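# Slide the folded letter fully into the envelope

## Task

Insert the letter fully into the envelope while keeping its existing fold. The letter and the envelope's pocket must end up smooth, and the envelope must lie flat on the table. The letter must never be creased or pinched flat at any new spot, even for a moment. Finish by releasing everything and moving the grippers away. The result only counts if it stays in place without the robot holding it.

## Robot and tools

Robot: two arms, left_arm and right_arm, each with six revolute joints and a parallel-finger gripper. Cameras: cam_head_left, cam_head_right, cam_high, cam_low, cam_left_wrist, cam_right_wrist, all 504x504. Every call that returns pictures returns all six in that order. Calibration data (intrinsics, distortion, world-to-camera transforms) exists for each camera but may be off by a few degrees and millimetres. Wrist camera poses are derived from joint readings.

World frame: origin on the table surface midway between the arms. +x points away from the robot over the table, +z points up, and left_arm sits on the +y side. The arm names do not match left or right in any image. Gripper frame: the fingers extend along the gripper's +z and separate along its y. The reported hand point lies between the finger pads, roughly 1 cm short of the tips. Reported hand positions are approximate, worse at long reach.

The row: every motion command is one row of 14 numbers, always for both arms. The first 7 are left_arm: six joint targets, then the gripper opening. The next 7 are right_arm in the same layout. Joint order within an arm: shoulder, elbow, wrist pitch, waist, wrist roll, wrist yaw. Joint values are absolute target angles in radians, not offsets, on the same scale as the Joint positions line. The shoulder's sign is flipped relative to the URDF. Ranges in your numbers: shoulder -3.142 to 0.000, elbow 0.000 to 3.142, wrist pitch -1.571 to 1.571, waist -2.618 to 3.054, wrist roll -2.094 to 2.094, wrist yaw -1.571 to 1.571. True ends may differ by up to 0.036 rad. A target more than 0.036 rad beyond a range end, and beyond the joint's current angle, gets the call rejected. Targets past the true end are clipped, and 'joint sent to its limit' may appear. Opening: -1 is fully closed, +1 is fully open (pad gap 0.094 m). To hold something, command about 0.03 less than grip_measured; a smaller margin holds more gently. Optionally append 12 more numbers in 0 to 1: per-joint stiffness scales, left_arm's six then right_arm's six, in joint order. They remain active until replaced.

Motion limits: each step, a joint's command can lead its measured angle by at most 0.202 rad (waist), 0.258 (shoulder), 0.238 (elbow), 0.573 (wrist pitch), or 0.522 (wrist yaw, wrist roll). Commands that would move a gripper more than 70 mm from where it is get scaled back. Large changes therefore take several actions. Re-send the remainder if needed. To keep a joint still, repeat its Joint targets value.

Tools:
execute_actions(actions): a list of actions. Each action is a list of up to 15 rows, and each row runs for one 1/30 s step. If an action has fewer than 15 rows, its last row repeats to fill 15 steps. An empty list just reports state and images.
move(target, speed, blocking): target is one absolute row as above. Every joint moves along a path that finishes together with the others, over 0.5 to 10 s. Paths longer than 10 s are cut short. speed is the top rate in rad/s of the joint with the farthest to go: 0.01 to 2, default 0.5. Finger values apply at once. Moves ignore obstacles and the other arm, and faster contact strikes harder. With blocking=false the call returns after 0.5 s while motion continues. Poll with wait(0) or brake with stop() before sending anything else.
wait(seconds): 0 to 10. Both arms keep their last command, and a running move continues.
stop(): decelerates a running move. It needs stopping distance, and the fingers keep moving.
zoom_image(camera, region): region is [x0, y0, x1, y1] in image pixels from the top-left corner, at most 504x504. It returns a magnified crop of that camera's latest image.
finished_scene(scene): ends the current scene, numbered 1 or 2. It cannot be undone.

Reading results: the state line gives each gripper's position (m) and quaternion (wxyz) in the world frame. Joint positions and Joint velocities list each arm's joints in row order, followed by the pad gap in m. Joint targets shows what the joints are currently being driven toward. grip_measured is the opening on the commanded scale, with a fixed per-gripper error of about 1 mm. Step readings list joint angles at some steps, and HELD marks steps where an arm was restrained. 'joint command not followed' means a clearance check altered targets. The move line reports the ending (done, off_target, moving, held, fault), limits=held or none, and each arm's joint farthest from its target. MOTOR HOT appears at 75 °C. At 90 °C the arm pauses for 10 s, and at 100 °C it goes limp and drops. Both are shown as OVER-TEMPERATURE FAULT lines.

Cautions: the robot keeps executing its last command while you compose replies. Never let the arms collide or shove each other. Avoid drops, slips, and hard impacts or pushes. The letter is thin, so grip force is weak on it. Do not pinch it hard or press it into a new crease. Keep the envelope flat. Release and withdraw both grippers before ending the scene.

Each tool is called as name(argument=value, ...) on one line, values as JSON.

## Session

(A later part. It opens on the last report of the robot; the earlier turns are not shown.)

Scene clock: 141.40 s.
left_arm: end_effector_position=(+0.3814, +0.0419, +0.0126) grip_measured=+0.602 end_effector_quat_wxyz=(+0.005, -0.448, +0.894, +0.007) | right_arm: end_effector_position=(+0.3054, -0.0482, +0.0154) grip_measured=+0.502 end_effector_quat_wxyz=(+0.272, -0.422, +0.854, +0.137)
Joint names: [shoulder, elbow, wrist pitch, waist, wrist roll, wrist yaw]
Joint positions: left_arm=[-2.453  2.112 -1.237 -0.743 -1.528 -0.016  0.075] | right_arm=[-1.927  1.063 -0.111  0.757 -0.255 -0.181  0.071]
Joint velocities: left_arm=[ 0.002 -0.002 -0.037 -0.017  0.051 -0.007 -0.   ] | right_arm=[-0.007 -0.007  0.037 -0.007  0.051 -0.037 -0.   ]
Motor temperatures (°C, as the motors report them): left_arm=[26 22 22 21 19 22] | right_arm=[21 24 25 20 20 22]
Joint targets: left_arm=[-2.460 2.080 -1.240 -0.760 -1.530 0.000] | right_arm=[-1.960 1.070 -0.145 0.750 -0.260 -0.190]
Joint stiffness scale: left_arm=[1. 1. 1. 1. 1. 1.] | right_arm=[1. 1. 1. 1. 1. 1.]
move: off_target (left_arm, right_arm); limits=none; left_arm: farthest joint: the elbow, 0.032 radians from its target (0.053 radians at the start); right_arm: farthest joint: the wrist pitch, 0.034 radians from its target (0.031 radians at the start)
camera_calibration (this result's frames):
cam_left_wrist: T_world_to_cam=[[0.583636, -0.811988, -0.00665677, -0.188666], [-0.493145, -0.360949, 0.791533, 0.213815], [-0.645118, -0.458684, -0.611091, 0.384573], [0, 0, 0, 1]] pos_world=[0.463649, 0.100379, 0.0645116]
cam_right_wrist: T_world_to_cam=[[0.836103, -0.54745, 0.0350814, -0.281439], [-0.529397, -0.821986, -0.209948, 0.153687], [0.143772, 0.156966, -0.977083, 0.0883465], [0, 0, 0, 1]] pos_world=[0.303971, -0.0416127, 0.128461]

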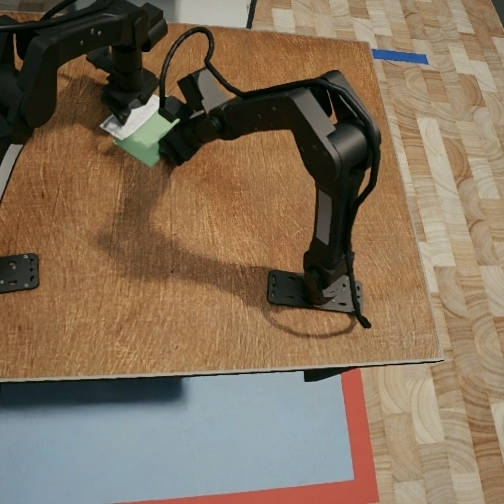

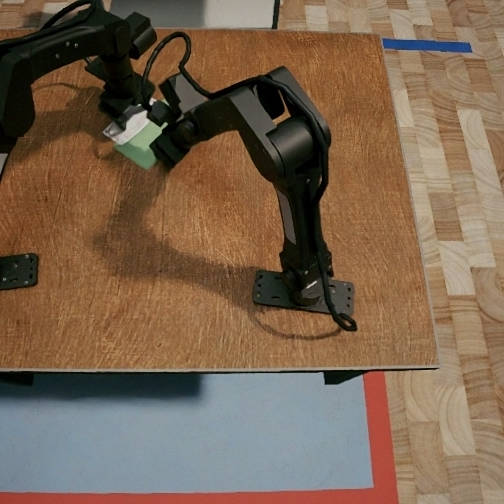

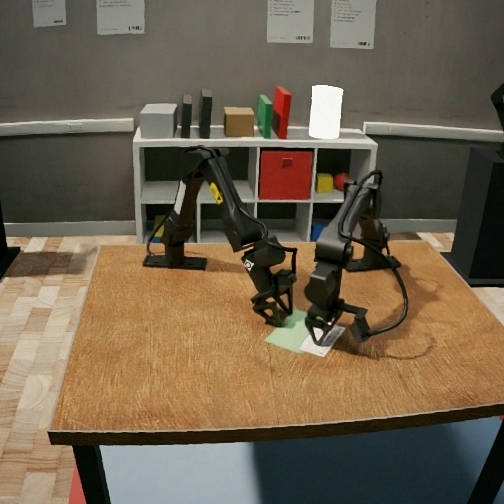

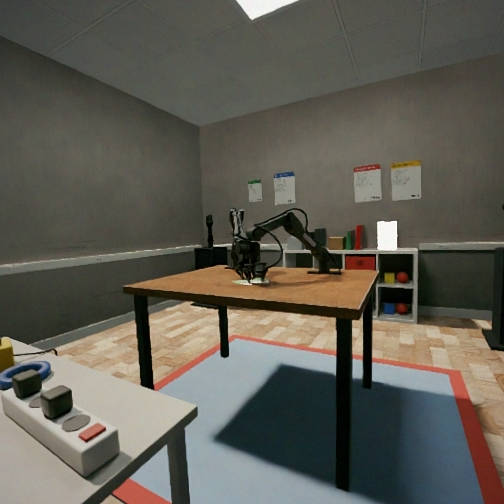

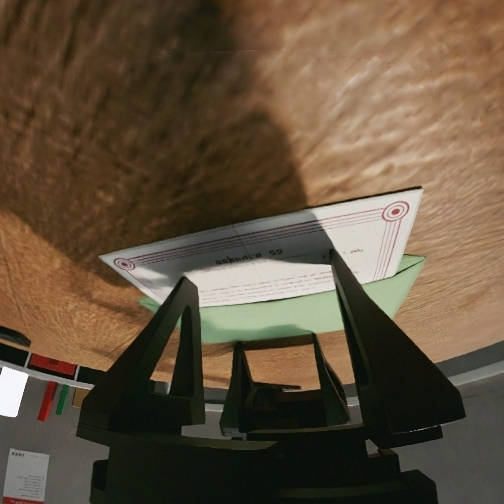

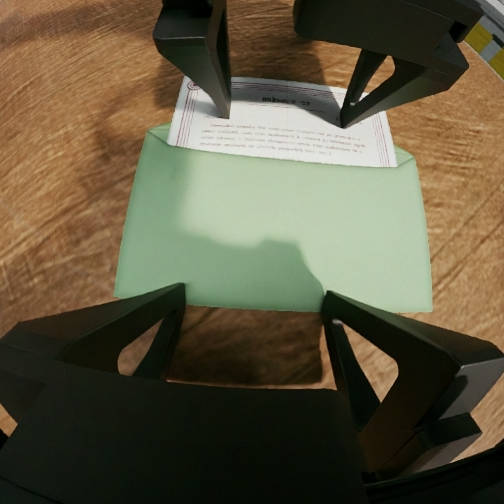

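execute_actions(actions=[[[-2.41,2.112,-1.26,-0.743,-1.528,0,0.6, -1.96,1.07,-0.145,0.75,-0.26,-0.19,0.5]],[[-2.41,2.112,-1.26,-0.72,-1.50,0,0.6, -1.96,1.07,-0.145,0.75,-0.26,-0.19,0.5]],[[-2.41,2.112,-1.26,-0.693,-1.47,0,0.6, -1.96,1.07,-0.145,0.75,-0.26,-0.19,0.5]],[[-2.41,2.112,-1.26,-0.693,-1.47,0,0.6, -1.96,1.07,-0.145,0.75,-0.26,-0.19,0.5]],[[-2.46,2.112,-1.24,-0.693,-1.47,0,0.6, -1.96,1.07,-0.145,0.75,-0.26,-0.19,0.5]],[[-2.49,2.09,-1.23,-0.693,-1.47,0,0.6, -1.96,1.07,-0.145,0.75,-0.26,-0.19,0.5]],[[-2.49,2.09,-1.23,-0.71,-1.48,0,0.6, -1.96,1.07,-0.145,0.75,-0.26,-0.19,0.5]],[[-2.49,2.09,-1.23,-0.725,-1.495,0,0.6, -1.96,1.07,-0.145,0.75,-0.26,-0.19,0.5]],[[-2.49,2.09,-1.23,-0.74,-1.51,0,0.6, -1.96,1.07,-0.145,0.75,-0.26,-0.19,0.5]],[[-2.49,2.09,-1.23,-0.755,-1.525,0,0.6, -1.96,1.07,-0.145,0.75,-0.26,-0.19,0.5]],[[-2.49,2.09,-1.23,-0.77,-1.54,0,0.6, -1.96,1.07,-0.145,0.75,-0.26,-0.19,0.5]],[[-2.49,2.09,-1.23,-0.77,-1.54,0,0.6, -1.96,1.07,-0.145,0.75,-0.26,-0.19,0.5]]])

Scene clock: 158.20 s.
left_arm: end_effector_position=(+0.3777, +0.0362, +0.0127) grip_measured=+0.602 end_effector_quat_wxyz=(+0.003, -0.446, +0.895, +0.005) | right_arm: end_effector_position=(+0.3054, -0.0482, +0.0154) grip_measured=+0.502 end_effector_quat_wxyz=(+0.272, -0.422, +0.854, +0.137)
Joint names: [shoulder, elbow, wrist pitch, waist, wrist roll, wrist yaw]
Joint positions: left_arm=[-2.453  2.112 -1.236 -0.755 -1.536 -0.011  0.075] | right_arm=[-1.927  1.063 -0.111  0.757 -0.255 -0.181  0.071]
Joint velocities: left_arm=[-0.007 -0.007 -0.051  0.002  0.037 -0.007  0.001] | right_arm=[-0.017 -0.002  0.037  0.012 -0.007 -0.007 -0.001]
Motor temperatures (°C, as the motors report them): left_arm=[26 22 22 21 19 22] | right_arm=[21 24 25 20 20 22]
Joint targets: left_arm=[-2.490 2.090 -1.230 -0.770 -1.540 -0.000] | right_arm=[-1.960 1.070 -0.145 0.750 -0.260 -0.190]
Joint stiffness scale: left_arm=[1. 1. 1. 1. 1. 1.] | right_arm=[1. 1. 1. 1. 1. 1.]
Step readings (joint positions; steps 1 to 15: 1st action; 16 to 30: 2nd action; 31 to 45: 3rd action; 46 to 60: 4th action; 61 to 75: 5th action; 76 to 90: 6th action; 91 to 105: 7th action; 106 to 120: 8th action; 121 to 135: 9th action; 136 to 150: 10th action; 151 to 165: 11th action; 166 to 180: 12th action):
0: left_arm=[-2.453 2.112 -1.237 -0.743 -1.528 -0.016] | right_arm=[-1.927 1.063 -0.111 0.757 -0.255 -0.181]
1: left_arm=[-2.449 2.112 -1.237 -0.743 -1.528 -0.016] | right_arm=[-1.927 1.063 -0.111 0.757 -0.255 -0.181]
2: left_arm=[-2.447 2.112 -1.239 -0.743 -1.528 -0.014] | right_arm=[-1.927 1.063 -0.111 0.757 -0.255 -0.181]
4: left_arm=[-2.443 2.112 -1.240 -0.743 -1.528 -0.009] | right_arm=[-1.927 1.063 -0.111 0.757 -0.255 -0.181]
8: left_arm=[-2.437 2.112 -1.240 -0.743 -1.528 -0.006] | right_arm=[-1.927 1.063 -0.111 0.757 -0.255 -0.181]
15: left_arm=[-2.437 2.112 -1.240 -0.743 -1.528 -0.005] | right_arm=[-1.927 1.063 -0.111 0.757 -0.255 -0.181]
16: left_arm=[-2.437 2.112 -1.240 -0.741 -1.525 -0.004] | right_arm=[-1.927 1.063 -0.111 0.757 -0.255 -0.181]
17: left_arm=[-2.437 2.112 -1.240 -0.740 -1.521 -0.003] | right_arm=[-1.927 1.063 -0.111 0.757 -0.255 -0.181]
19: left_arm=[-2.437 2.112 -1.240 -0.735 -1.515 -0.003] | right_arm=[-1.927 1.063 -0.111 0.757 -0.255 -0.181]
23: left_arm=[-2.437 2.112 -1.240 -0.725 -1.510 -0.003] | right_arm=[-1.927 1.063 -0.111 0.757 -0.255 -0.181]
30: left_arm=[-2.437 2.112 -1.240 -0.724 -1.506 -0.003] | right_arm=[-1.927 1.063 -0.111 0.757 -0.255 -0.181]
31: left_arm=[-2.437 2.112 -1.240 -0.722 -1.502 -0.002] | right_arm=[-1.927 1.063 -0.111 0.757 -0.255 -0.181]
32: left_arm=[-2.437 2.112 -1.240 -0.720 -1.497 -0.001] | right_arm=[-1.927 1.063 -0.111 0.757 -0.255 -0.181]
34: left_arm=[-2.437 2.112 -1.240 -0.711 -1.489 -0.001] | right_arm=[-1.927 1.063 -0.111 0.757 -0.255 -0.181]
38: left_arm=[-2.437 2.112 -1.240 -0.696 -1.481 -0.001] | right_arm=[-1.927 1.063 -0.111 0.757 -0.255 -0.181]
45: left_arm=[-2.437 2.112 -1.240 -0.695 -1.477 -0.001] | right_arm=[-1.927 1.063 -0.111 0.757 -0.255 -0.181]
46: left_arm=[-2.437 2.112 -1.240 -0.695 -1.476 -0.001] | right_arm=[-1.927 1.063 -0.111 0.757 -0.255 -0.181]
47: left_arm=[-2.437 2.112 -1.240 -0.695 -1.476 -0.001] | right_arm=[-1.927 1.063 -0.111 0.757 -0.255 -0.181]
49: left_arm=[-2.437 2.112 -1.240 -0.695 -1.476 -0.001] | right_arm=[-1.927 1.063 -0.111 0.757 -0.255 -0.181]
53: left_arm=[-2.437 2.112 -1.240 -0.695 -1.476 -0.001] | right_arm=[-1.927 1.063 -0.111 0.757 -0.255 -0.181]
60: left_arm=[-2.437 2.112 -1.240 -0.695 -1.475 -0.001] | right_arm=[-1.927 1.063 -0.111 0.757 -0.255 -0.181]
61: left_arm=[-2.438 2.112 -1.240 -0.695 -1.475 -0.001] | right_arm=[-1.927 1.063 -0.111 0.757 -0.255 -0.181]
62: left_arm=[-2.439 2.112 -1.240 -0.695 -1.475 -0.001] | right_arm=[-1.927 1.063 -0.111 0.757 -0.255 -0.181]
64: left_arm=[-2.444 2.112 -1.240 -0.695 -1.475 -0.001] | right_arm=[-1.927 1.063 -0.111 0.757 -0.255 -0.181]
68: left_arm=[-2.451 2.112 -1.240 -0.695 -1.475 -0.001] | right_arm=[-1.927 1.063 -0.111 0.757 -0.255 -0.181]
75: left_arm=[-2.451 2.112 -1.240 -0.695 -1.475 -0.001] | right_arm=[-1.927 1.063 -0.111 0.757 -0.255 -0.181]
76: left_arm=[-2.452 2.112 -1.240 -0.695 -1.475 -0.001] | right_arm=[-1.927 1.063 -0.111 0.757 -0.255 -0.181]
77: left_arm=[-2.453 2.112 -1.240 -0.695 -1.475 -0.001] | right_arm=[-1.927 1.063 -0.111 0.757 -0.255 -0.181]
79: left_arm=[-2.453 2.112 -1.240 -0.695 -1.475 -0.001] | right_arm=[-1.927 1.063 -0.111 0.757 -0.255 -0.181]
83: left_arm=[-2.453 2.112 -1.240 -0.695 -1.475 -0.001] | right_arm=[-1.927 1.063 -0.111 0.757 -0.255 -0.181]
90: left_arm=[-2.453 2.112 -1.240 -0.695 -1.475 -0.001] | right_arm=[-1.927 1.063 -0.111 0.757 -0.255 -0.181]
91: left_arm=[-2.453 2.112 -1.240 -0.695 -1.475 -0.001] | right_arm=[-1.927 1.063 -0.111 0.757 -0.255 -0.181]
92: left_arm=[-2.453 2.112 -1.240 -0.695 -1.476 -0.001] | right_arm=[-1.927 1.063 -0.111 0.757 -0.255 -0.181]
94: left_arm=[-2.453 2.112 -1.240 -0.695 -1.477 -0.001] | right_arm=[-1.927 1.063 -0.111 0.757 -0.255 -0.181]
98: left_arm=[-2.453 2.112 -1.240 -0.695 -1.478 -0.001] | right_arm=[-1.927 1.063 -0.111 0.757 -0.255 -0.181]
105: left_arm=[-2.453 2.112 -1.240 -0.695 -1.478 -0.001] | right_arm=[-1.927 1.063 -0.111 0.757 -0.255 -0.181]
106: left_arm=[-2.453 2.112 -1.240 -0.697 -1.480 -0.001] | right_arm=[-1.927 1.063 -0.111 0.757 -0.255 -0.181]
107: left_arm=[-2.453 2.112 -1.239 -0.698 -1.483 -0.002] | right_arm=[-1.927 1.063 -0.111 0.757 -0.255 -0.181]
109: left_arm=[-2.453 2.112 -1.237 -0.703 -1.487 -0.004] | right_arm=[-1.927 1.063 -0.111 0.757 -0.255 -0.181]
113: left_arm=[-2.453 2.112 -1.237 -0.711 -1.491 -0.004] | right_arm=[-1.927 1.063 -0.111 0.757 -0.255 -0.181]
120: left_arm=[-2.453 2.112 -1.237 -0.712 -1.491 -0.004] | right_arm=[-1.927 1.063 -0.111 0.757 -0.255 -0.181]
121: left_arm=[-2.453 2.112 -1.237 -0.713 -1.493 -0.005] | right_arm=[-1.927 1.063 -0.111 0.757 -0.255 -0.181]
122: left_arm=[-2.453 2.112 -1.237 -0.714 -1.496 -0.006] | right_arm=[-1.927 1.063 -0.111 0.757 -0.255 -0.181]
124: left_arm=[-2.453 2.112 -1.237 -0.719 -1.500 -0.007] | right_arm=[-1.927 1.063 -0.111 0.757 -0.255 -0.181]
128: left_arm=[-2.453 2.112 -1.237 -0.725 -1.505 -0.007] | right_arm=[-1.927 1.063 -0.111 0.757 -0.255 -0.181]
135: left_arm=[-2.453 2.112 -1.237 -0.725 -1.506 -0.008] | right_arm=[-1.927 1.063 -0.111 0.757 -0.255 -0.181]
136: left_arm=[-2.453 2.112 -1.237 -0.727 -1.508 -0.008] | right_arm=[-1.927 1.063 -0.111 0.757 -0.255 -0.181]
137: left_arm=[-2.453 2.112 -1.237 -0.728 -1.511 -0.009] | right_arm=[-1.927 1.063 -0.111 0.757 -0.255 -0.181]
139: left_arm=[-2.453 2.112 -1.237 -0.733 -1.515 -0.009] | right_arm=[-1.927 1.063 -0.111 0.757 -0.255 -0.181]
143: left_arm=[-2.453 2.112 -1.237 -0.740 -1.520 -0.010] | right_arm=[-1.927 1.063 -0.111 0.757 -0.255 -0.181]
150: left_arm=[-2.453 2.112 -1.237 -0.741 -1.521 -0.010] | right_arm=[-1.927 1.063 -0.111 0.757 -0.255 -0.181]
151: left_arm=[-2.453 2.112 -1.236 -0.741 -1.523 -0.010] | right_arm=[-1.927 1.063 -0.111 0.757 -0.255 -0.181]
152: left_arm=[-2.453 2.112 -1.236 -0.743 -1.526 -0.011] | right_arm=[-1.927 1.063 -0.111 0.757 -0.255 -0.181]
154: left_arm=[-2.453 2.112 -1.236 -0.748 -1.530 -0.011] | right_arm=[-1.927 1.063 -0.111 0.757 -0.255 -0.181]
158: left_arm=[-2.453 2.112 -1.236 -0.755 -1.534 -0.011] | right_arm=[-1.927 1.063 -0.111 0.757 -0.255 -0.181]
165: left_arm=[-2.453 2.112 -1.236 -0.755 -1.536 -0.011] | right_arm=[-1.927 1.063 -0.111 0.757 -0.255 -0.181]
166: left_arm=[-2.453 2.112 -1.236 -0.755 -1.536 -0.011] | right_arm=[-1.927 1.063 -0.111 0.757 -0.255 -0.181]
167: left_arm=[-2.453 2.112 -1.236 -0.755 -1.536 -0.011] | right_arm=[-1.927 1.063 -0.111 0.757 -0.255 -0.181]
169: left_arm=[-2.453 2.112 -1.236 -0.755 -1.536 -0.011] | right_arm=[-1.927 1.063 -0.111 0.757 -0.255 -0.181]
173: left_arm=[-2.453 2.112 -1.236 -0.755 -1.536 -0.011] | right_arm=[-1.927 1.063 -0.111 0.757 -0.255 -0.181]
180: Joint positions above
camera_calibration (this result's frames):
cam_left_wrist: T_world_to_cam=[[0.579928, -0.814657, -0.00418157, -0.18966], [-0.493126, -0.355116, 0.794178, 0.209523], [-0.648468, -0.458504, -0.60767, 0.380845], [0, 0, 0, 1]] pos_world=[0.460276, 0.0945159, 0.0642363]
cam_right_wrist: T_world_to_cam=[[0.836103, -0.54745, 0.0350814, -0.281439], [-0.529397, -0.821986, -0.209948, 0.153687], [0.143772, 0.156966, -0.977083, 0.0883465], [0, 0, 0, 1]] pos_world=[0.303971, -0.0416127, 0.128461]

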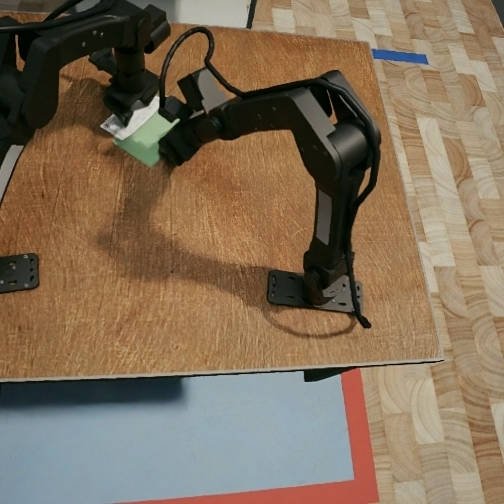

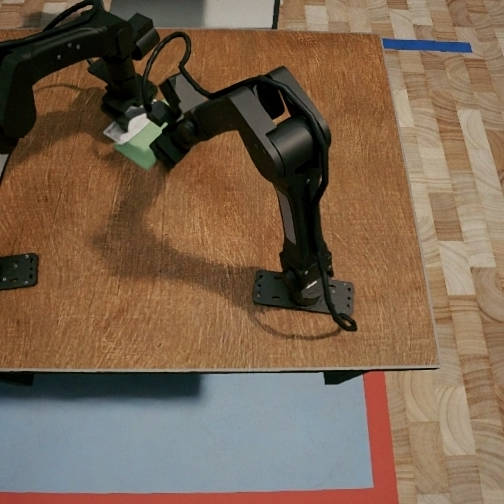

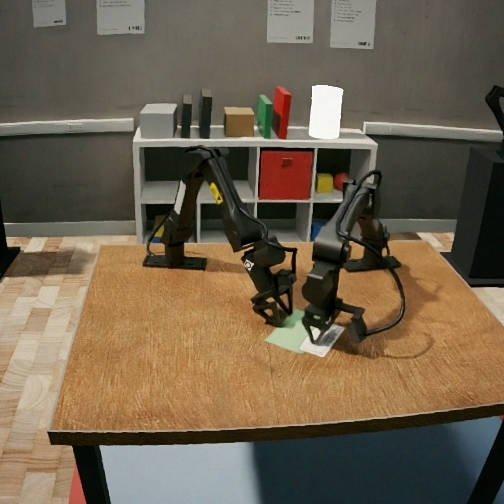

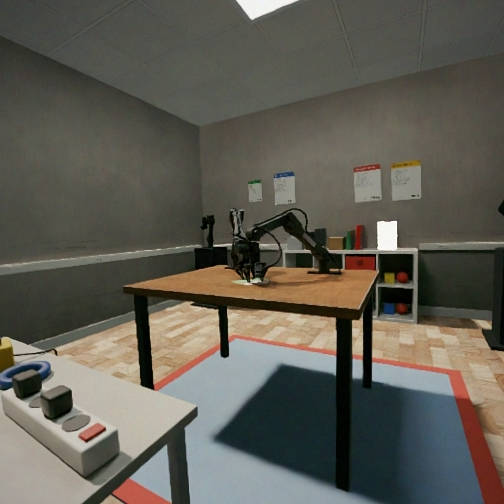

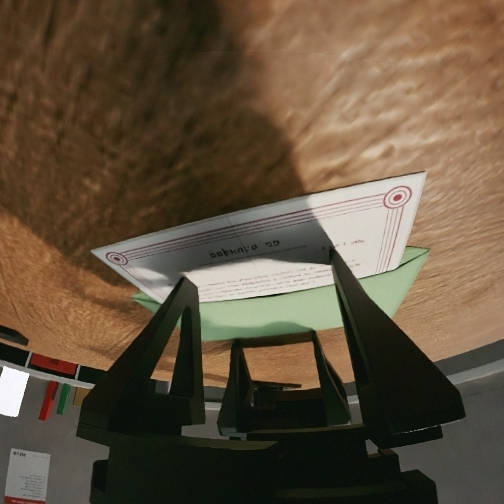

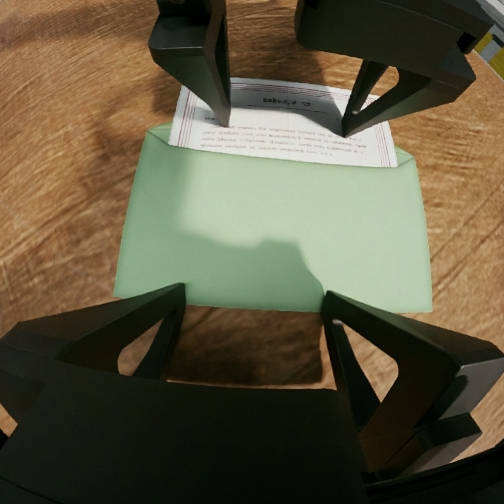

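execute_actions(actions=[[[-2.41,2.112,-1.25,-0.755,-1.536,0,0.6, -1.96,1.07,-0.145,0.75,-0.26,-0.19,0.5]],[[-2.41,2.112,-1.25,-0.72,-1.50,0,0.6, -1.96,1.07,-0.145,0.75,-0.26,-0.19,0.5]],[[-2.41,2.112,-1.25,-0.685,-1.465,0,0.6, -1.96,1.07,-0.145,0.75,-0.26,-0.19,0.5]],[[-2.41,2.112,-1.25,-0.65,-1.43,0,0.6, -1.96,1.07,-0.145,0.75,-0.26,-0.19,0.5]],[[-2.41,2.112,-1.25,-0.65,-1.43,0,0.6, -1.96,1.07,-0.145,0.75,-0.26,-0.19,0.5]],[[-2.47,2.112,-1.23,-0.65,-1.43,0,0.6, -1.96,1.07,-0.145,0.75,-0.26,-0.19,0.5]],[[-2.47,2.112,-1.23,-0.67,-1.445,0,0.6, -1.96,1.07,-0.145,0.75,-0.26,-0.19,0.5]],[[-2.47,2.112,-1.23,-0.685,-1.46,0,0.6, -1.96,1.07,-0.145,0.75,-0.26,-0.19,0.5]],[[-2.47,2.112,-1.23,-0.70,-1.475,0,0.6, -1.96,1.07,-0.145,0.75,-0.26,-0.19,0.5]],[[-2.47,2.112,-1.23,-0.715,-1.49,0,0.6, -1.96,1.07,-0.145,0.75,-0.26,-0.19,0.5]],[[-2.47,2.112,-1.23,-0.715,-1.49,0,0.6, -1.96,1.07,-0.145,0.75,-0.26,-0.19,0.5]]])

Scene clock: 174.87 s.
left_arm: end_effector_position=(+0.3897, +0.0541, +0.0129) grip_measured=+0.602 end_effector_quat_wxyz=(-0.002, -0.446, +0.895, +0.002) | right_arm: end_effector_position=(+0.3054, -0.0482, +0.0154) grip_measured=+0.502 end_effector_quat_wxyz=(+0.272, -0.422, +0.854, +0.137)
Joint names: [shoulder, elbow, wrist pitch, waist, wrist roll, wrist yaw]
Joint positions: left_arm=[-2.452  2.112 -1.236 -0.705 -1.485  0.002  0.075] | right_arm=[-1.927  1.063 -0.111  0.757 -0.255 -0.181  0.071]
Joint velocities: left_arm=[ 0.022 -0.002 -0.051  0.002  0.022  0.051 -0.   ] | right_arm=[ 0.002  0.007  0.007 -0.007 -0.095 -0.066  0.   ]
Motor temperatures (°C, as the motors report them): left_arm=[26 22 22 21 19 22] | right_arm=[21 24 25 20 20 22]
Joint targets: left_arm=[-2.470 2.112 -1.230 -0.715 -1.490 -0.000] | right_arm=[-1.960 1.070 -0.145 0.750 -0.260 -0.190]
Joint stiffness scale: left_arm=[1. 1. 1. 1. 1. 1.] | right_arm=[1. 1. 1. 1. 1. 1.]
Step readings (joint positions; steps 1 to 15: 1st action; 16 to 30: 2nd action; 31 to 45: 3rd action; 46 to 60: 4th action; 61 to 75: 5th action; 76 to 90: 6th action; 91 to 105: 7th action; 106 to 120: 8th action; 121 to 135: 9th action; 136 to 150: 10th action; 151 to 165: 11th action):
0: left_arm=[-2.453 2.112 -1.236 -0.755 -1.536 -0.011] | right_arm=[-1.927 1.063 -0.111 0.757 -0.255 -0.181]
1: left_arm=[-2.449 2.112 -1.236 -0.755 -1.536 -0.011] | right_arm=[-1.927 1.063 -0.111 0.757 -0.255 -0.181]
2: left_arm=[-2.448 2.112 -1.237 -0.755 -1.536 -0.009] | right_arm=[-1.927 1.063 -0.111 0.757 -0.255 -0.181]
4: left_arm=[-2.443 2.112 -1.237 -0.755 -1.536 -0.007] | right_arm=[-1.927 1.063 -0.111 0.757 -0.255 -0.181]
8: left_arm=[-2.438 2.112 -1.237 -0.755 -1.536 -0.005] | right_arm=[-1.927 1.063 -0.111 0.757 -0.255 -0.181]
15: left_arm=[-2.437 2.112 -1.237 -0.755 -1.536 -0.004] | right_arm=[-1.927 1.063 -0.111 0.757 -0.255 -0.181]
16: left_arm=[-2.437 2.112 -1.237 -0.753 -1.532 -0.003] | right_arm=[-1.927 1.063 -0.111 0.757 -0.255 -0.181]
17: left_arm=[-2.437 2.112 -1.237 -0.751 -1.526 -0.002] | right_arm=[-1.927 1.063 -0.111 0.757 -0.255 -0.181]
19: left_arm=[-2.437 2.112 -1.237 -0.740 -1.518 -0.001] | right_arm=[-1.927 1.063 -0.111 0.757 -0.255 -0.181]
23: left_arm=[-2.437 2.112 -1.237 -0.722 -1.511 -0.001] | right_arm=[-1.927 1.063 -0.111 0.757 -0.255 -0.181]
30: left_arm=[-2.437 2.112 -1.237 -0.720 -1.507 -0.001] | right_arm=[-1.927 1.063 -0.111 0.757 -0.255 -0.181]
31: left_arm=[-2.437 2.112 -1.237 -0.718 -1.501 -0.001] | right_arm=[-1.927 1.063 -0.111 0.757 -0.255 -0.181]
32: left_arm=[-2.437 2.112 -1.237 -0.716 -1.495 0.001] | right_arm=[-1.927 1.063 -0.111 0.757 -0.255 -0.181]
34: left_arm=[-2.437 2.112 -1.237 -0.705 -1.486 0.001] | right_arm=[-1.927 1.063 -0.111 0.757 -0.255 -0.181]
38: left_arm=[-2.437 2.112 -1.237 -0.687 -1.477 0.001] | right_arm=[-1.927 1.063 -0.111 0.757 -0.255 -0.181]
45: left_arm=[-2.437 2.112 -1.237 -0.685 -1.471 0.001] | right_arm=[-1.927 1.063 -0.111 0.757 -0.255 -0.181]
46: left_arm=[-2.437 2.112 -1.237 -0.683 -1.466 0.001] | right_arm=[-1.927 1.063 -0.111 0.757 -0.255 -0.181]
47: left_arm=[-2.437 2.112 -1.237 -0.681 -1.460 0.002] | right_arm=[-1.927 1.063 -0.111 0.757 -0.255 -0.181]
49: left_arm=[-2.437 2.112 -1.237 -0.670 -1.451 0.002] | right_arm=[-1.927 1.063 -0.111 0.757 -0.255 -0.181]
53: left_arm=[-2.437 2.112 -1.237 -0.652 -1.442 0.002] | right_arm=[-1.927 1.063 -0.111 0.757 -0.255 -0.181]
60: left_arm=[-2.437 2.112 -1.237 -0.650 -1.437 0.002] | right_arm=[-1.927 1.063 -0.111 0.757 -0.255 -0.181]
61: left_arm=[-2.437 2.112 -1.237 -0.650 -1.437 0.002] | right_arm=[-1.927 1.063 -0.111 0.757 -0.255 -0.181]
62: left_arm=[-2.437 2.112 -1.237 -0.650 -1.436 0.002] | right_arm=[-1.927 1.063 -0.111 0.757 -0.255 -0.181]
64: left_arm=[-2.437 2.112 -1.237 -0.650 -1.436 0.002] | right_arm=[-1.927 1.063 -0.111 0.757 -0.255 -0.181]
68: left_arm=[-2.437 2.112 -1.237 -0.650 -1.436 0.002] | right_arm=[-1.927 1.063 -0.111 0.757 -0.255 -0.181]
75: left_arm=[-2.437 2.112 -1.237 -0.650 -1.436 0.002] | right_arm=[-1.927 1.063 -0.111 0.757 -0.255 -0.181]
76: left_arm=[-2.439 2.112 -1.237 -0.650 -1.436 0.002] | right_arm=[-1.927 1.063 -0.111 0.757 -0.255 -0.181]
77: left_arm=[-2.441 2.112 -1.237 -0.650 -1.436 0.002] | right_arm=[-1.927 1.063 -0.111 0.757 -0.255 -0.181]
79: left_arm=[-2.450 2.112 -1.237 -0.650 -1.435 0.002] | right_arm=[-1.927 1.063 -0.111 0.757 -0.255 -0.181]
83: left_arm=[-2.452 2.112 -1.236 -0.650 -1.435 0.002] | right_arm=[-1.927 1.063 -0.111 0.757 -0.255 -0.181]
90: left_arm=[-2.452 2.112 -1.236 -0.650 -1.434 0.002] | right_arm=[-1.927 1.063 -0.111 0.757 -0.255 -0.181]
91: left_arm=[-2.452 2.112 -1.236 -0.651 -1.435 0.002] | right_arm=[-1.927 1.063 -0.111 0.757 -0.255 -0.181]
92: left_arm=[-2.452 2.112 -1.236 -0.652 -1.436 0.002] | right_arm=[-1.927 1.063 -0.111 0.757 -0.255 -0.181]
94: left_arm=[-2.452 2.112 -1.236 -0.654 -1.437 0.002] | right_arm=[-1.927 1.063 -0.111 0.757 -0.255 -0.181]
98: left_arm=[-2.452 2.112 -1.236 -0.658 -1.439 0.002] | right_arm=[-1.927 1.063 -0.111 0.757 -0.255 -0.181]
105: left_arm=[-2.452 2.112 -1.236 -0.659 -1.439 0.002] | right_arm=[-1.927 1.063 -0.111 0.757 -0.255 -0.181]
106: left_arm=[-2.452 2.112 -1.236 -0.660 -1.441 0.002] | right_arm=[-1.927 1.063 -0.111 0.757 -0.255 -0.181]
107: left_arm=[-2.452 2.112 -1.236 -0.661 -1.444 0.002] | right_arm=[-1.927 1.063 -0.111 0.757 -0.255 -0.181]
109: left_arm=[-2.452 2.112 -1.236 -0.666 -1.448 0.002] | right_arm=[-1.927 1.063 -0.111 0.757 -0.255 -0.181]
113: left_arm=[-2.452 2.112 -1.236 -0.675 -1.452 0.002] | right_arm=[-1.927 1.063 -0.111 0.757 -0.255 -0.181]
120: left_arm=[-2.452 2.112 -1.236 -0.676 -1.454 0.002] | right_arm=[-1.927 1.063 -0.111 0.757 -0.255 -0.181]
121: left_arm=[-2.452 2.112 -1.236 -0.677 -1.455 0.002] | right_arm=[-1.927 1.063 -0.111 0.757 -0.255 -0.181]
122: left_arm=[-2.452 2.112 -1.236 -0.678 -1.458 0.002] | right_arm=[-1.927 1.063 -0.111 0.757 -0.255 -0.181]
124: left_arm=[-2.452 2.112 -1.236 -0.682 -1.463 0.002] | right_arm=[-1.927 1.063 -0.111 0.757 -0.255 -0.181]
128: left_arm=[-2.452 2.112 -1.236 -0.690 -1.467 0.002] | right_arm=[-1.927 1.063 -0.111 0.757 -0.255 -0.181]
135: left_arm=[-2.452 2.112 -1.236 -0.690 -1.468 0.002] | right_arm=[-1.927 1.063 -0.111 0.757 -0.255 -0.181]
136: left_arm=[-2.452 2.112 -1.236 -0.691 -1.470 0.002] | right_arm=[-1.927 1.063 -0.111 0.757 -0.255 -0.181]
137: left_arm=[-2.452 2.112 -1.236 -0.693 -1.473 0.002] | right_arm=[-1.927 1.063 -0.111 0.757 -0.255 -0.181]
139: left_arm=[-2.452 2.112 -1.236 -0.697 -1.478 0.002] | right_arm=[-1.927 1.063 -0.111 0.757 -0.255 -0.181]
143: left_arm=[-2.452 2.112 -1.236 -0.704 -1.483 0.002] | right_arm=[-1.927 1.063 -0.111 0.757 -0.255 -0.181]
150: left_arm=[-2.452 2.112 -1.236 -0.705 -1.485 0.002] | right_arm=[-1.927 1.063 -0.111 0.757 -0.255 -0.181]
151: left_arm=[-2.452 2.112 -1.236 -0.705 -1.485 0.002] | right_arm=[-1.927 1.063 -0.111 0.757 -0.255 -0.181]
152: left_arm=[-2.452 2.112 -1.236 -0.705 -1.485 0.002] | right_arm=[-1.927 1.063 -0.111 0.757 -0.255 -0.181]
154: left_arm=[-2.452 2.112 -1.236 -0.705 -1.485 0.002] | right_arm=[-1.927 1.063 -0.111 0.757 -0.255 -0.181]
158: left_arm=[-2.452 2.112 -1.236 -0.705 -1.485 0.002] | right_arm=[-1.927 1.063 -0.111 0.757 -0.255 -0.181]
165: Joint positions above
camera_calibration (this result's frames):
cam_left_wrist: T_world_to_cam=[[0.579666, -0.814853, 0.00127131, -0.182034], [-0.488156, -0.346011, 0.801237, 0.219176], [-0.65245, -0.46507, -0.598346, 0.398755], [0, 0, 0, 1]] pos_world=[0.472678, 0.112955, 0.0632132]
cam_right_wrist: T_world_to_cam=[[0.836103, -0.54745, 0.0350814, -0.281439], [-0.529397, -0.821986, -0.209948, 0.153687], [0.143772, 0.156966, -0.977083, 0.0883465], [0, 0, 0, 1]] pos_world=[0.303971, -0.0416127, 0.128461]

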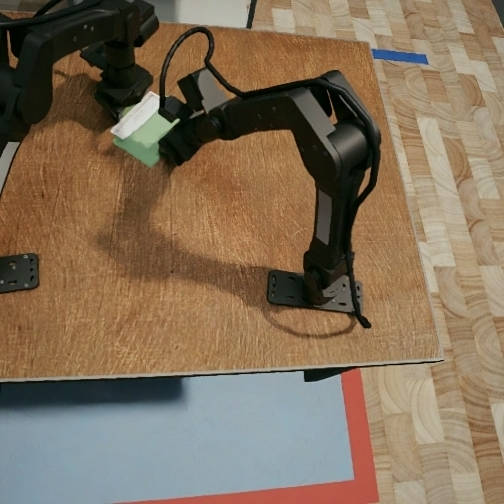

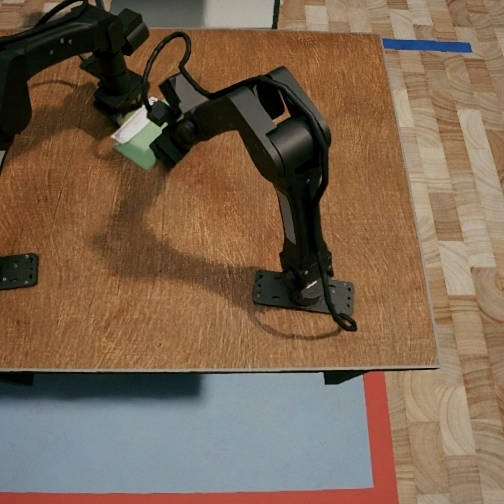

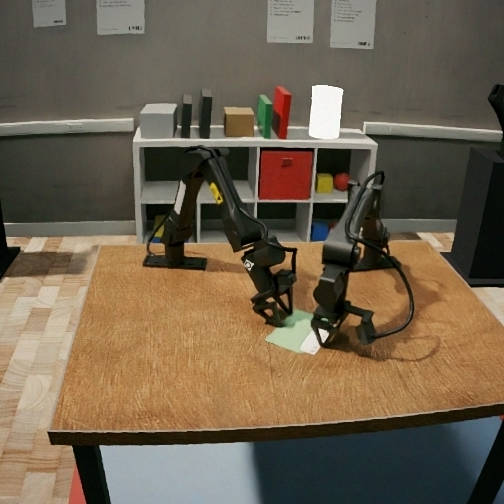

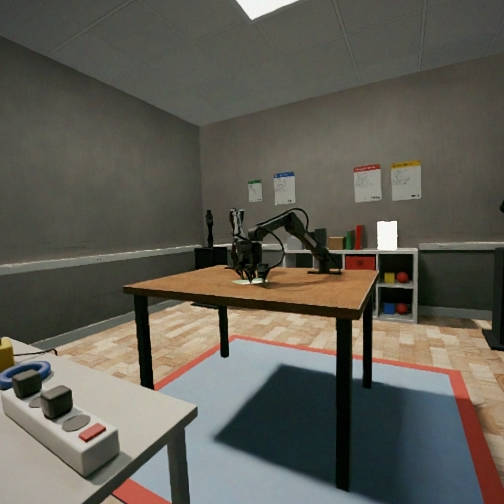

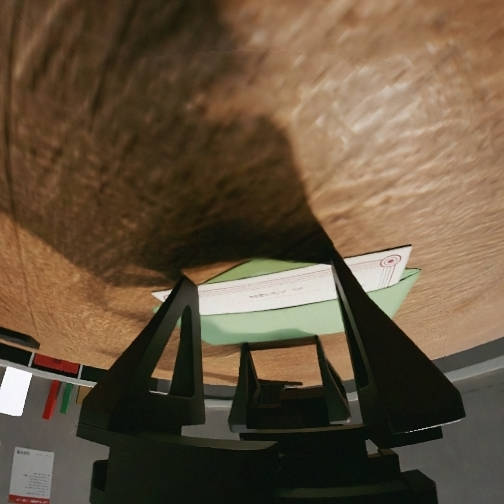

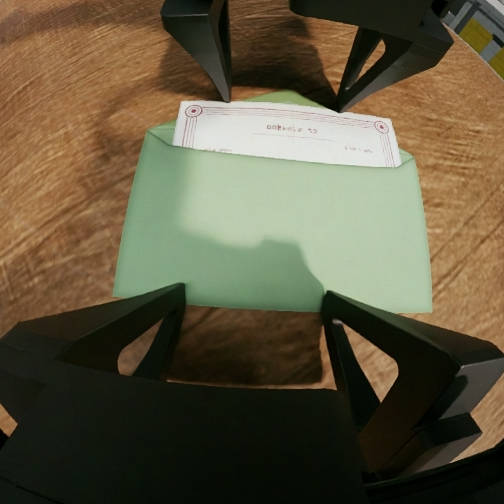

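execute_actions(actions=[[[-2.47,2.112,-1.23,-0.69,-1.475,0,0.6, -1.96,1.07,-0.145,0.75,-0.26,-0.19,0.5]],[[-2.47,2.112,-1.23,-0.69,-1.475,0,1, -1.96,1.07,-0.145,0.75,-0.26,-0.19,0.5]],[[-2.47,2.112,-1.23,-0.69,-1.475,0,1, -1.96,1.07,-0.145,0.75,-0.26,-0.19,0.5]],[[-2.47,2.112,-1.23,-0.715,-1.49,0,1, -1.96,1.07,-0.145,0.75,-0.26,-0.19,0.5]],[[-2.47,2.112,-1.23,-0.73,-1.505,0,1, -1.96,1.07,-0.145,0.75,-0.26,-0.19,0.5]],[[-2.47,2.112,-1.23,-0.73,-1.505,0,1, -1.96,1.07,-0.145,0.75,-0.26,-0.19,0.5]]])

Scene clock: 183.50 s.
left_arm: end_effector_position=(+0.3860, +0.0483, +0.0129) grip_measured=+1.000 end_effector_quat_wxyz=(-0.002, -0.444, +0.896, +0.002) | right_arm: end_effector_position=(+0.3054, -0.0482, +0.0154) grip_measured=+0.502 end_effector_quat_wxyz=(+0.272, -0.422, +0.854, +0.137)
Joint names: [shoulder, elbow, wrist pitch, waist, wrist roll, wrist yaw]
Joint positions: left_arm=[-2.452  2.112 -1.236 -0.719 -1.497  0.002  0.094] | right_arm=[-1.927  1.063 -0.111  0.757 -0.255 -0.181  0.071]
Joint velocities: left_arm=[-0.007 -0.017  0.007  0.002 -0.007 -0.007  0.   ] | right_arm=[ 0.002  0.007 -0.051  0.007  0.022  0.037 -0.   ]
Motor temperatures (°C, as the motors report them): left_arm=[26 22 22 21 19 22] | right_arm=[21 24 25 20 20 22]
Joint targets: left_arm=[-2.470 2.112 -1.230 -0.730 -1.505 0.000] | right_arm=[-1.960 1.070 -0.145 0.750 -0.260 -0.190]
Joint stiffness scale: left_arm=[1. 1. 1. 1. 1. 1.] | right_arm=[1. 1. 1. 1. 1. 1.]
Step readings (joint positions; steps 1 to 15: 1st action; 16 to 30: 2nd action; 31 to 45: 3rd action; 46 to 60: 4th action; 61 to 75: 5th action; 76 to 90: 6th action):
0: left_arm=[-2.452 2.112 -1.236 -0.705 -1.485 0.002] | right_arm=[-1.927 1.063 -0.111 0.757 -0.255 -0.181]
1: left_arm=[-2.452 2.112 -1.236 -0.704 -1.485 0.002] | right_arm=[-1.927 1.063 -0.111 0.757 -0.255 -0.181]
2: left_arm=[-2.452 2.112 -1.236 -0.703 -1.484 0.002] | right_arm=[-1.927 1.063 -0.111 0.757 -0.255 -0.181]
4: left_arm=[-2.452 2.112 -1.236 -0.701 -1.482 0.004] | right_arm=[-1.927 1.063 -0.111 0.757 -0.255 -0.181]
8: left_arm=[-2.452 2.112 -1.236 -0.700 -1.481 0.006] | right_arm=[-1.927 1.063 -0.111 0.757 -0.255 -0.181]
15: left_arm=[-2.452 2.112 -1.236 -0.700 -1.481 0.006] | right_arm=[-1.927 1.063 -0.111 0.757 -0.255 -0.181]
16: left_arm=[-2.452 2.112 -1.236 -0.700 -1.480 0.006] | right_arm=[-1.927 1.063 -0.111 0.757 -0.255 -0.181]
17: left_arm=[-2.452 2.112 -1.236 -0.700 -1.480 0.006] | right_arm=[-1.927 1.063 -0.111 0.757 -0.255 -0.181]
19: left_arm=[-2.452 2.112 -1.236 -0.699 -1.480 0.006] | right_arm=[-1.927 1.063 -0.111 0.757 -0.255 -0.181]
23: left_arm=[-2.452 2.112 -1.236 -0.699 -1.480 0.006] | right_arm=[-1.927 1.063 -0.111 0.757 -0.255 -0.181]
30: left_arm=[-2.452 2.112 -1.236 -0.699 -1.480 0.006] | right_arm=[-1.927 1.063 -0.111 0.757 -0.255 -0.181]
31: left_arm=[-2.452 2.112 -1.236 -0.699 -1.480 0.006] | right_arm=[-1.927 1.063 -0.111 0.757 -0.255 -0.181]
32: left_arm=[-2.452 2.112 -1.236 -0.699 -1.480 0.006] | right_arm=[-1.927 1.063 -0.111 0.757 -0.255 -0.181]
34: left_arm=[-2.452 2.112 -1.236 -0.699 -1.480 0.006] | right_arm=[-1.927 1.063 -0.111 0.757 -0.255 -0.181]
38: left_arm=[-2.452 2.112 -1.236 -0.699 -1.480 0.006] | right_arm=[-1.927 1.063 -0.111 0.757 -0.255 -0.181]
45: left_arm=[-2.452 2.112 -1.236 -0.699 -1.480 0.006] | right_arm=[-1.927 1.063 -0.111 0.757 -0.255 -0.181]
46: left_arm=[-2.452 2.112 -1.236 -0.699 -1.480 0.006] | right_arm=[-1.927 1.063 -0.111 0.757 -0.255 -0.181]
47: left_arm=[-2.452 2.112 -1.236 -0.700 -1.481 0.006] | right_arm=[-1.927 1.063 -0.111 0.757 -0.255 -0.181]
49: left_arm=[-2.452 2.112 -1.236 -0.702 -1.483 0.006] | right_arm=[-1.927 1.063 -0.111 0.757 -0.255 -0.181]
53: left_arm=[-2.452 2.112 -1.236 -0.703 -1.484 0.006] | right_arm=[-1.927 1.063 -0.111 0.757 -0.255 -0.181]
60: left_arm=[-2.452 2.112 -1.236 -0.703 -1.485 0.006] | right_arm=[-1.927 1.063 -0.111 0.757 -0.255 -0.181]
61: left_arm=[-2.452 2.112 -1.236 -0.704 -1.487 0.006] | right_arm=[-1.927 1.063 -0.111 0.757 -0.255 -0.181]
62: left_arm=[-2.452 2.112 -1.236 -0.706 -1.489 0.005] | right_arm=[-1.927 1.063 -0.111 0.757 -0.255 -0.181]
64: left_arm=[-2.452 2.112 -1.236 -0.711 -1.493 0.004] | right_arm=[-1.927 1.063 -0.111 0.757 -0.255 -0.181]
68: left_arm=[-2.452 2.112 -1.236 -0.719 -1.495 0.002] | right_arm=[-1.927 1.063 -0.111 0.757 -0.255 -0.181]
75: left_arm=[-2.452 2.112 -1.236 -0.719 -1.496 0.002] | right_arm=[-1.927 1.063 -0.111 0.757 -0.255 -0.181]
76: left_arm=[-2.452 2.112 -1.236 -0.719 -1.497 0.002] | right_arm=[-1.927 1.063 -0.111 0.757 -0.255 -0.181]
77: left_arm=[-2.452 2.112 -1.236 -0.719 -1.497 0.002] | right_arm=[-1.927 1.063 -0.111 0.757 -0.255 -0.181]
79: left_arm=[-2.452 2.112 -1.236 -0.719 -1.497 0.002] | right_arm=[-1.927 1.063 -0.111 0.757 -0.255 -0.181]
83: left_arm=[-2.452 2.112 -1.236 -0.719 -1.497 0.002] | right_arm=[-1.927 1.063 -0.111 0.757 -0.255 -0.181]
90: Joint positions above
camera_calibration (this result's frames):
cam_left_wrist: T_world_to_cam=[[0.577176, -0.816619, 0.00123152, -0.183565], [-0.489221, -0.344568, 0.801209, 0.215717], [-0.653858, -0.463041, -0.598383, 0.394105], [0, 0, 0, 1]] pos_world=[0.469171, 0.106913, 0.0632179]
cam_right_wrist: T_world_to_cam=[[0.836103, -0.54745, 0.0350814, -0.281439], [-0.529397, -0.821986, -0.209948, 0.153687], [0.143772, 0.156966, -0.977083, 0.0883465], [0, 0, 0, 1]] pos_world=[0.303971, -0.0416127, 0.128461]

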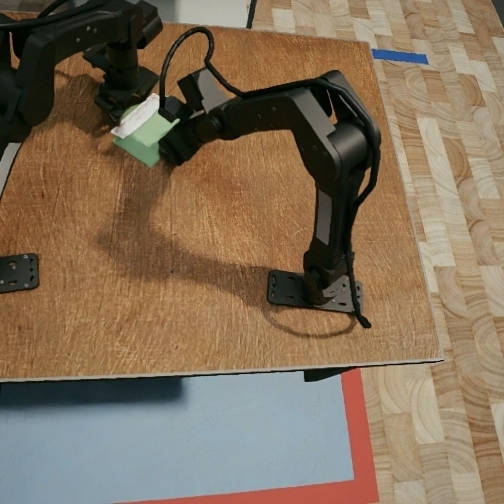

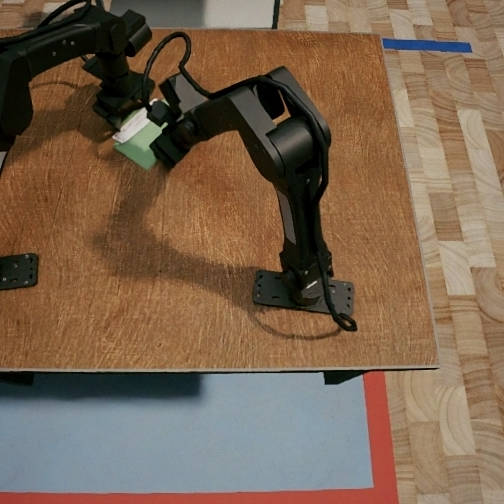

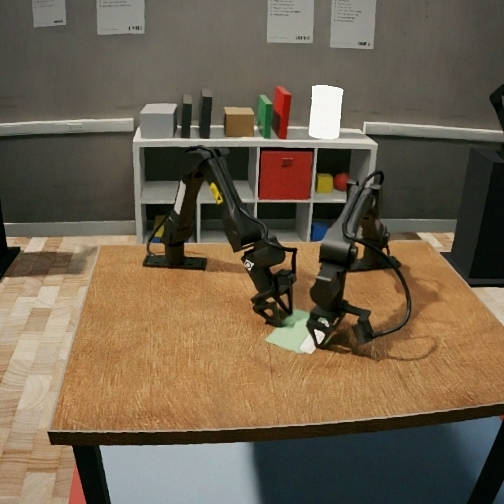

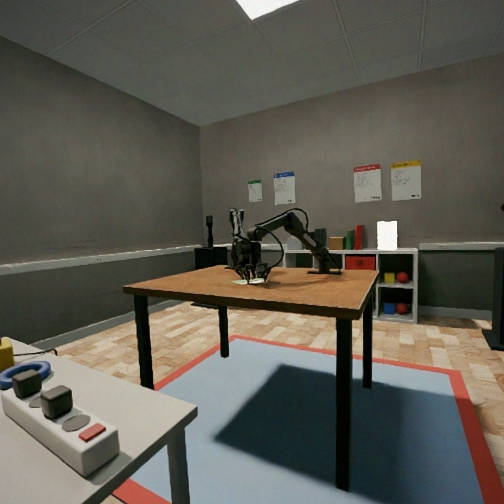

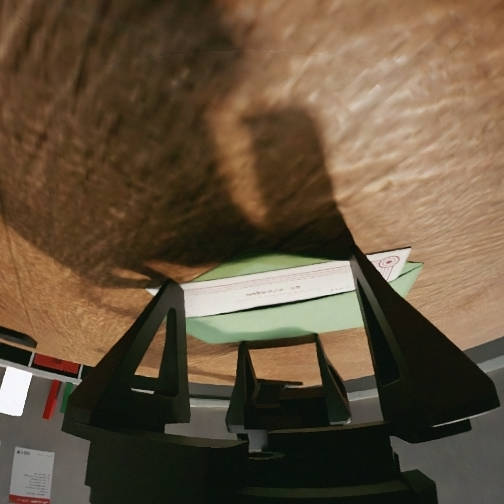

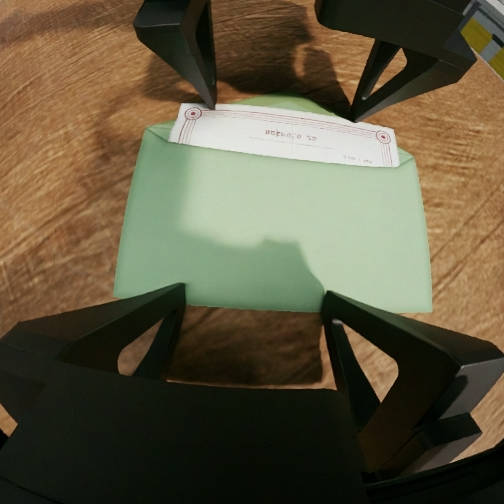

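execute_actions(actions=[[[-2.47,2.112,-1.23,-0.70,-1.485,0,1, -1.96,1.07,-0.145,0.75,-0.26,-0.19,0.5]],[[-2.41,2.112,-1.23,-0.70,-1.485,0,1, -1.96,1.07,-0.145,0.75,-0.26,-0.19,0.5]],[[-2.41,2.112,-1.19,-0.70,-1.485,0,-0.5, -1.96,1.07,-0.145,0.75,-0.26,-0.19,0.5]],[[-2.41,2.112,-1.19,-0.70,-1.485,0,-0.5, -1.96,1.07,-0.145,0.75,-0.26,-0.19,0.5]],[[-2.41,2.112,-1.19,-0.70,-1.485,0,-0.5, -1.96,1.07,-0.145,0.75,-0.26,-0.19,0.5]]])

Scene clock: 190.87 s.
left_arm: end_effector_position=(+0.3954, +0.0468, +0.0198) grip_measured=-0.497 end_effector_quat_wxyz=(+0.007, -0.446, +0.895, -0.018) | right_arm: end_effector_position=(+0.3054, -0.0482, +0.0154) grip_measured=+0.502 end_effector_quat_wxyz=(+0.272, -0.422, +0.854, +0.137)
Joint names: [shoulder, elbow, wrist pitch, waist, wrist roll, wrist yaw]
Joint positions: left_arm=[-2.437  2.112 -1.207 -0.709 -1.491  0.007  0.024] | right_arm=[-1.927  1.063 -0.111  0.757 -0.255 -0.181  0.071]
Joint velocities: left_arm=[ 0.002 -0.007  0.007  0.017 -0.037 -0.037 -0.   ] | right_arm=[ 0.012  0.002  0.095  0.007  0.051 -0.037 -0.   ]
Motor temperatures (°C, as the motors report them): left_arm=[26 22 22 21 19 22] | right_arm=[21 24 25 20 20 22]
Joint targets: left_arm=[-2.410 2.112 -1.190 -0.700 -1.485 -0.000] | right_arm=[-1.960 1.070 -0.145 0.750 -0.260 -0.190]
Joint stiffness scale: left_arm=[1. 1. 1. 1. 1. 1.] | right_arm=[1. 1. 1. 1. 1. 1.]
Step readings (joint positions; steps 1 to 15: 1st action; 16 to 30: 2nd action; 31 to 45: 3rd action; 46 to 60: 4th action; 61 to 75: 5th action):
0: left_arm=[-2.452 2.112 -1.236 -0.719 -1.497 0.002] | right_arm=[-1.927 1.063 -0.111 0.757 -0.255 -0.181]
1: left_arm=[-2.452 2.112 -1.236 -0.718 -1.495 0.002] | right_arm=[-1.927 1.063 -0.111 0.757 -0.255 -0.181]
2: left_arm=[-2.452 2.112 -1.236 -0.717 -1.495 0.002] | right_arm=[-1.927 1.063 -0.111 0.757 -0.255 -0.181]
4: left_arm=[-2.452 2.112 -1.236 -0.713 -1.494 0.004] | right_arm=[-1.927 1.063 -0.111 0.757 -0.255 -0.181]
8: left_arm=[-2.452 2.112 -1.236 -0.709 -1.494 0.007] | right_arm=[-1.927 1.063 -0.111 0.757 -0.255 -0.181]
15: left_arm=[-2.452 2.112 -1.236 -0.709 -1.493 0.007] | right_arm=[-1.927 1.063 -0.111 0.757 -0.255 -0.181]
16: left_arm=[-2.450 2.112 -1.236 -0.709 -1.493 0.007] | right_arm=[-1.927 1.063 -0.111 0.757 -0.255 -0.181]
17: left_arm=[-2.448 2.112 -1.236 -0.709 -1.493 0.007] | right_arm=[-1.927 1.063 -0.111 0.757 -0.255 -0.181]
19: left_arm=[-2.444 2.112 -1.236 -0.709 -1.492 0.007] | right_arm=[-1.927 1.063 -0.111 0.757 -0.255 -0.181]
23: left_arm=[-2.438 2.112 -1.236 -0.709 -1.491 0.007] | right_arm=[-1.927 1.063 -0.111 0.757 -0.255 -0.181]
30: left_arm=[-2.437 2.112 -1.236 -0.709 -1.491 0.007] | right_arm=[-1.927 1.063 -0.111 0.757 -0.255 -0.181]
31: left_arm=[-2.437 2.112 -1.234 -0.709 -1.491 0.007] | right_arm=[-1.927 1.063 -0.111 0.757 -0.255 -0.181]
32: left_arm=[-2.437 2.112 -1.229 -0.709 -1.491 0.007] | right_arm=[-1.927 1.063 -0.111 0.757 -0.255 -0.181]
34: left_arm=[-2.437 2.112 -1.220 -0.709 -1.491 0.007] | right_arm=[-1.927 1.063 -0.111 0.757 -0.255 -0.181]
38: left_arm=[-2.437 2.112 -1.211 -0.709 -1.491 0.007] | right_arm=[-1.927 1.063 -0.111 0.757 -0.255 -0.181]
45: left_arm=[-2.437 2.112 -1.208 -0.709 -1.491 0.007] | right_arm=[-1.927 1.063 -0.111 0.757 -0.255 -0.181]
46: left_arm=[-2.437 2.112 -1.208 -0.709 -1.491 0.007] | right_arm=[-1.927 1.063 -0.111 0.757 -0.255 -0.181]
47: left_arm=[-2.437 2.112 -1.207 -0.709 -1.491 0.007] | right_arm=[-1.927 1.063 -0.111 0.757 -0.255 -0.181]
49: left_arm=[-2.437 2.112 -1.207 -0.709 -1.491 0.007] | right_arm=[-1.927 1.063 -0.111 0.757 -0.255 -0.181]
53: left_arm=[-2.437 2.112 -1.207 -0.709 -1.491 0.007] | right_arm=[-1.927 1.063 -0.111 0.757 -0.255 -0.181]
60: left_arm=[-2.437 2.112 -1.207 -0.709 -1.491 0.007] | right_arm=[-1.927 1.063 -0.111 0.757 -0.255 -0.181]
61: left_arm=[-2.437 2.112 -1.207 -0.709 -1.491 0.007] | right_arm=[-1.927 1.063 -0.111 0.757 -0.255 -0.181]
62: left_arm=[-2.437 2.112 -1.207 -0.709 -1.491 0.007] | right_arm=[-1.927 1.063 -0.111 0.757 -0.255 -0.181]
64: left_arm=[-2.437 2.112 -1.207 -0.709 -1.491 0.007] | right_arm=[-1.927 1.063 -0.111 0.757 -0.255 -0.181]
68: left_arm=[-2.437 2.112 -1.207 -0.709 -1.491 0.007] | right_arm=[-1.927 1.063 -0.111 0.757 -0.255 -0.181]
75: Joint positions above
camera_calibration (this result's frames):
cam_left_wrist: T_world_to_cam=[[0.579457, -0.813839, 0.04354, -0.192027], [-0.514916, -0.324166, 0.793585, 0.223567], [-0.631736, -0.482268, -0.606899, 0.395973], [0, 0, 0, 1]] pos_world=[0.47654, 0.107158, 0.071257]
cam_right_wrist: T_world_to_cam=[[0.836103, -0.54745, 0.0350814, -0.281439], [-0.529397, -0.821986, -0.209948, 0.153687], [0.143772, 0.156966, -0.977083, 0.0883465], [0, 0, 0, 1]] pos_world=[0.303971, -0.0416127, 0.128461]

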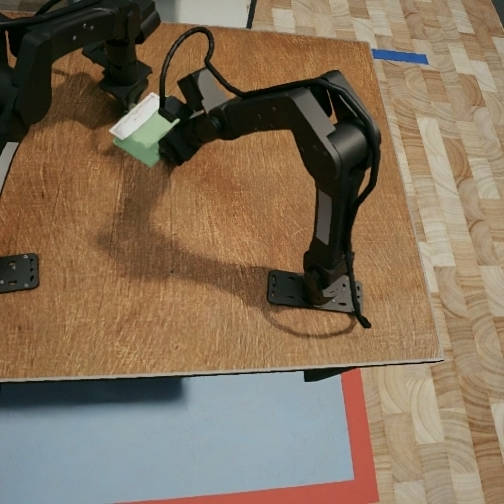

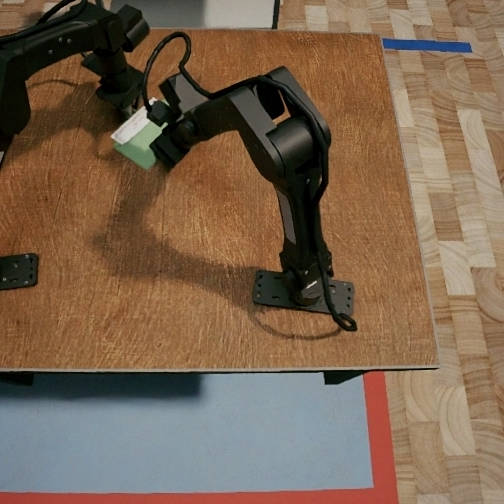

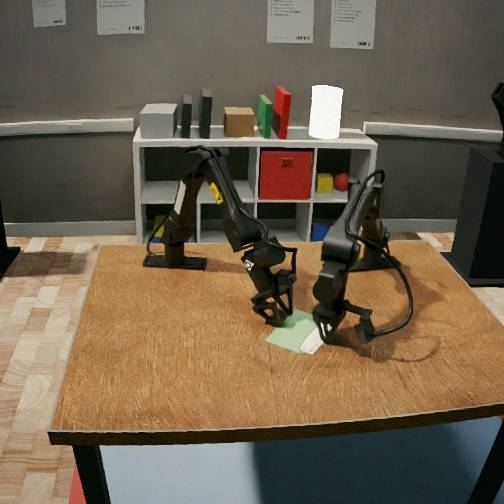

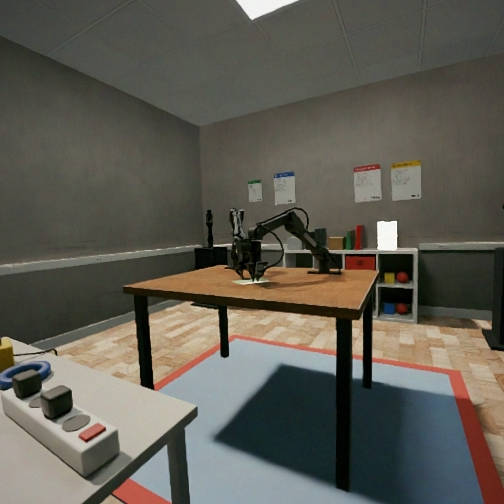

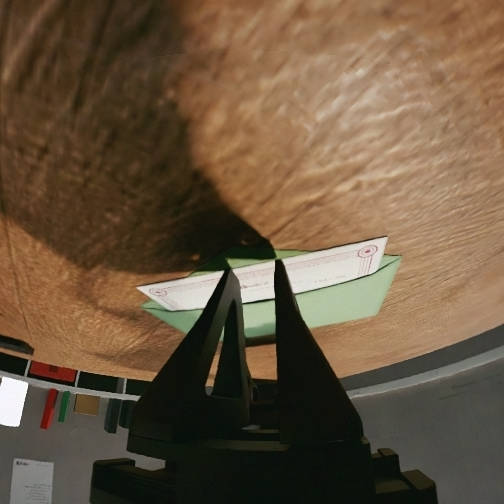

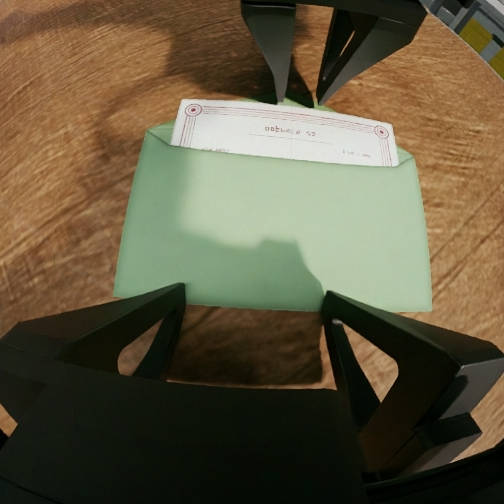

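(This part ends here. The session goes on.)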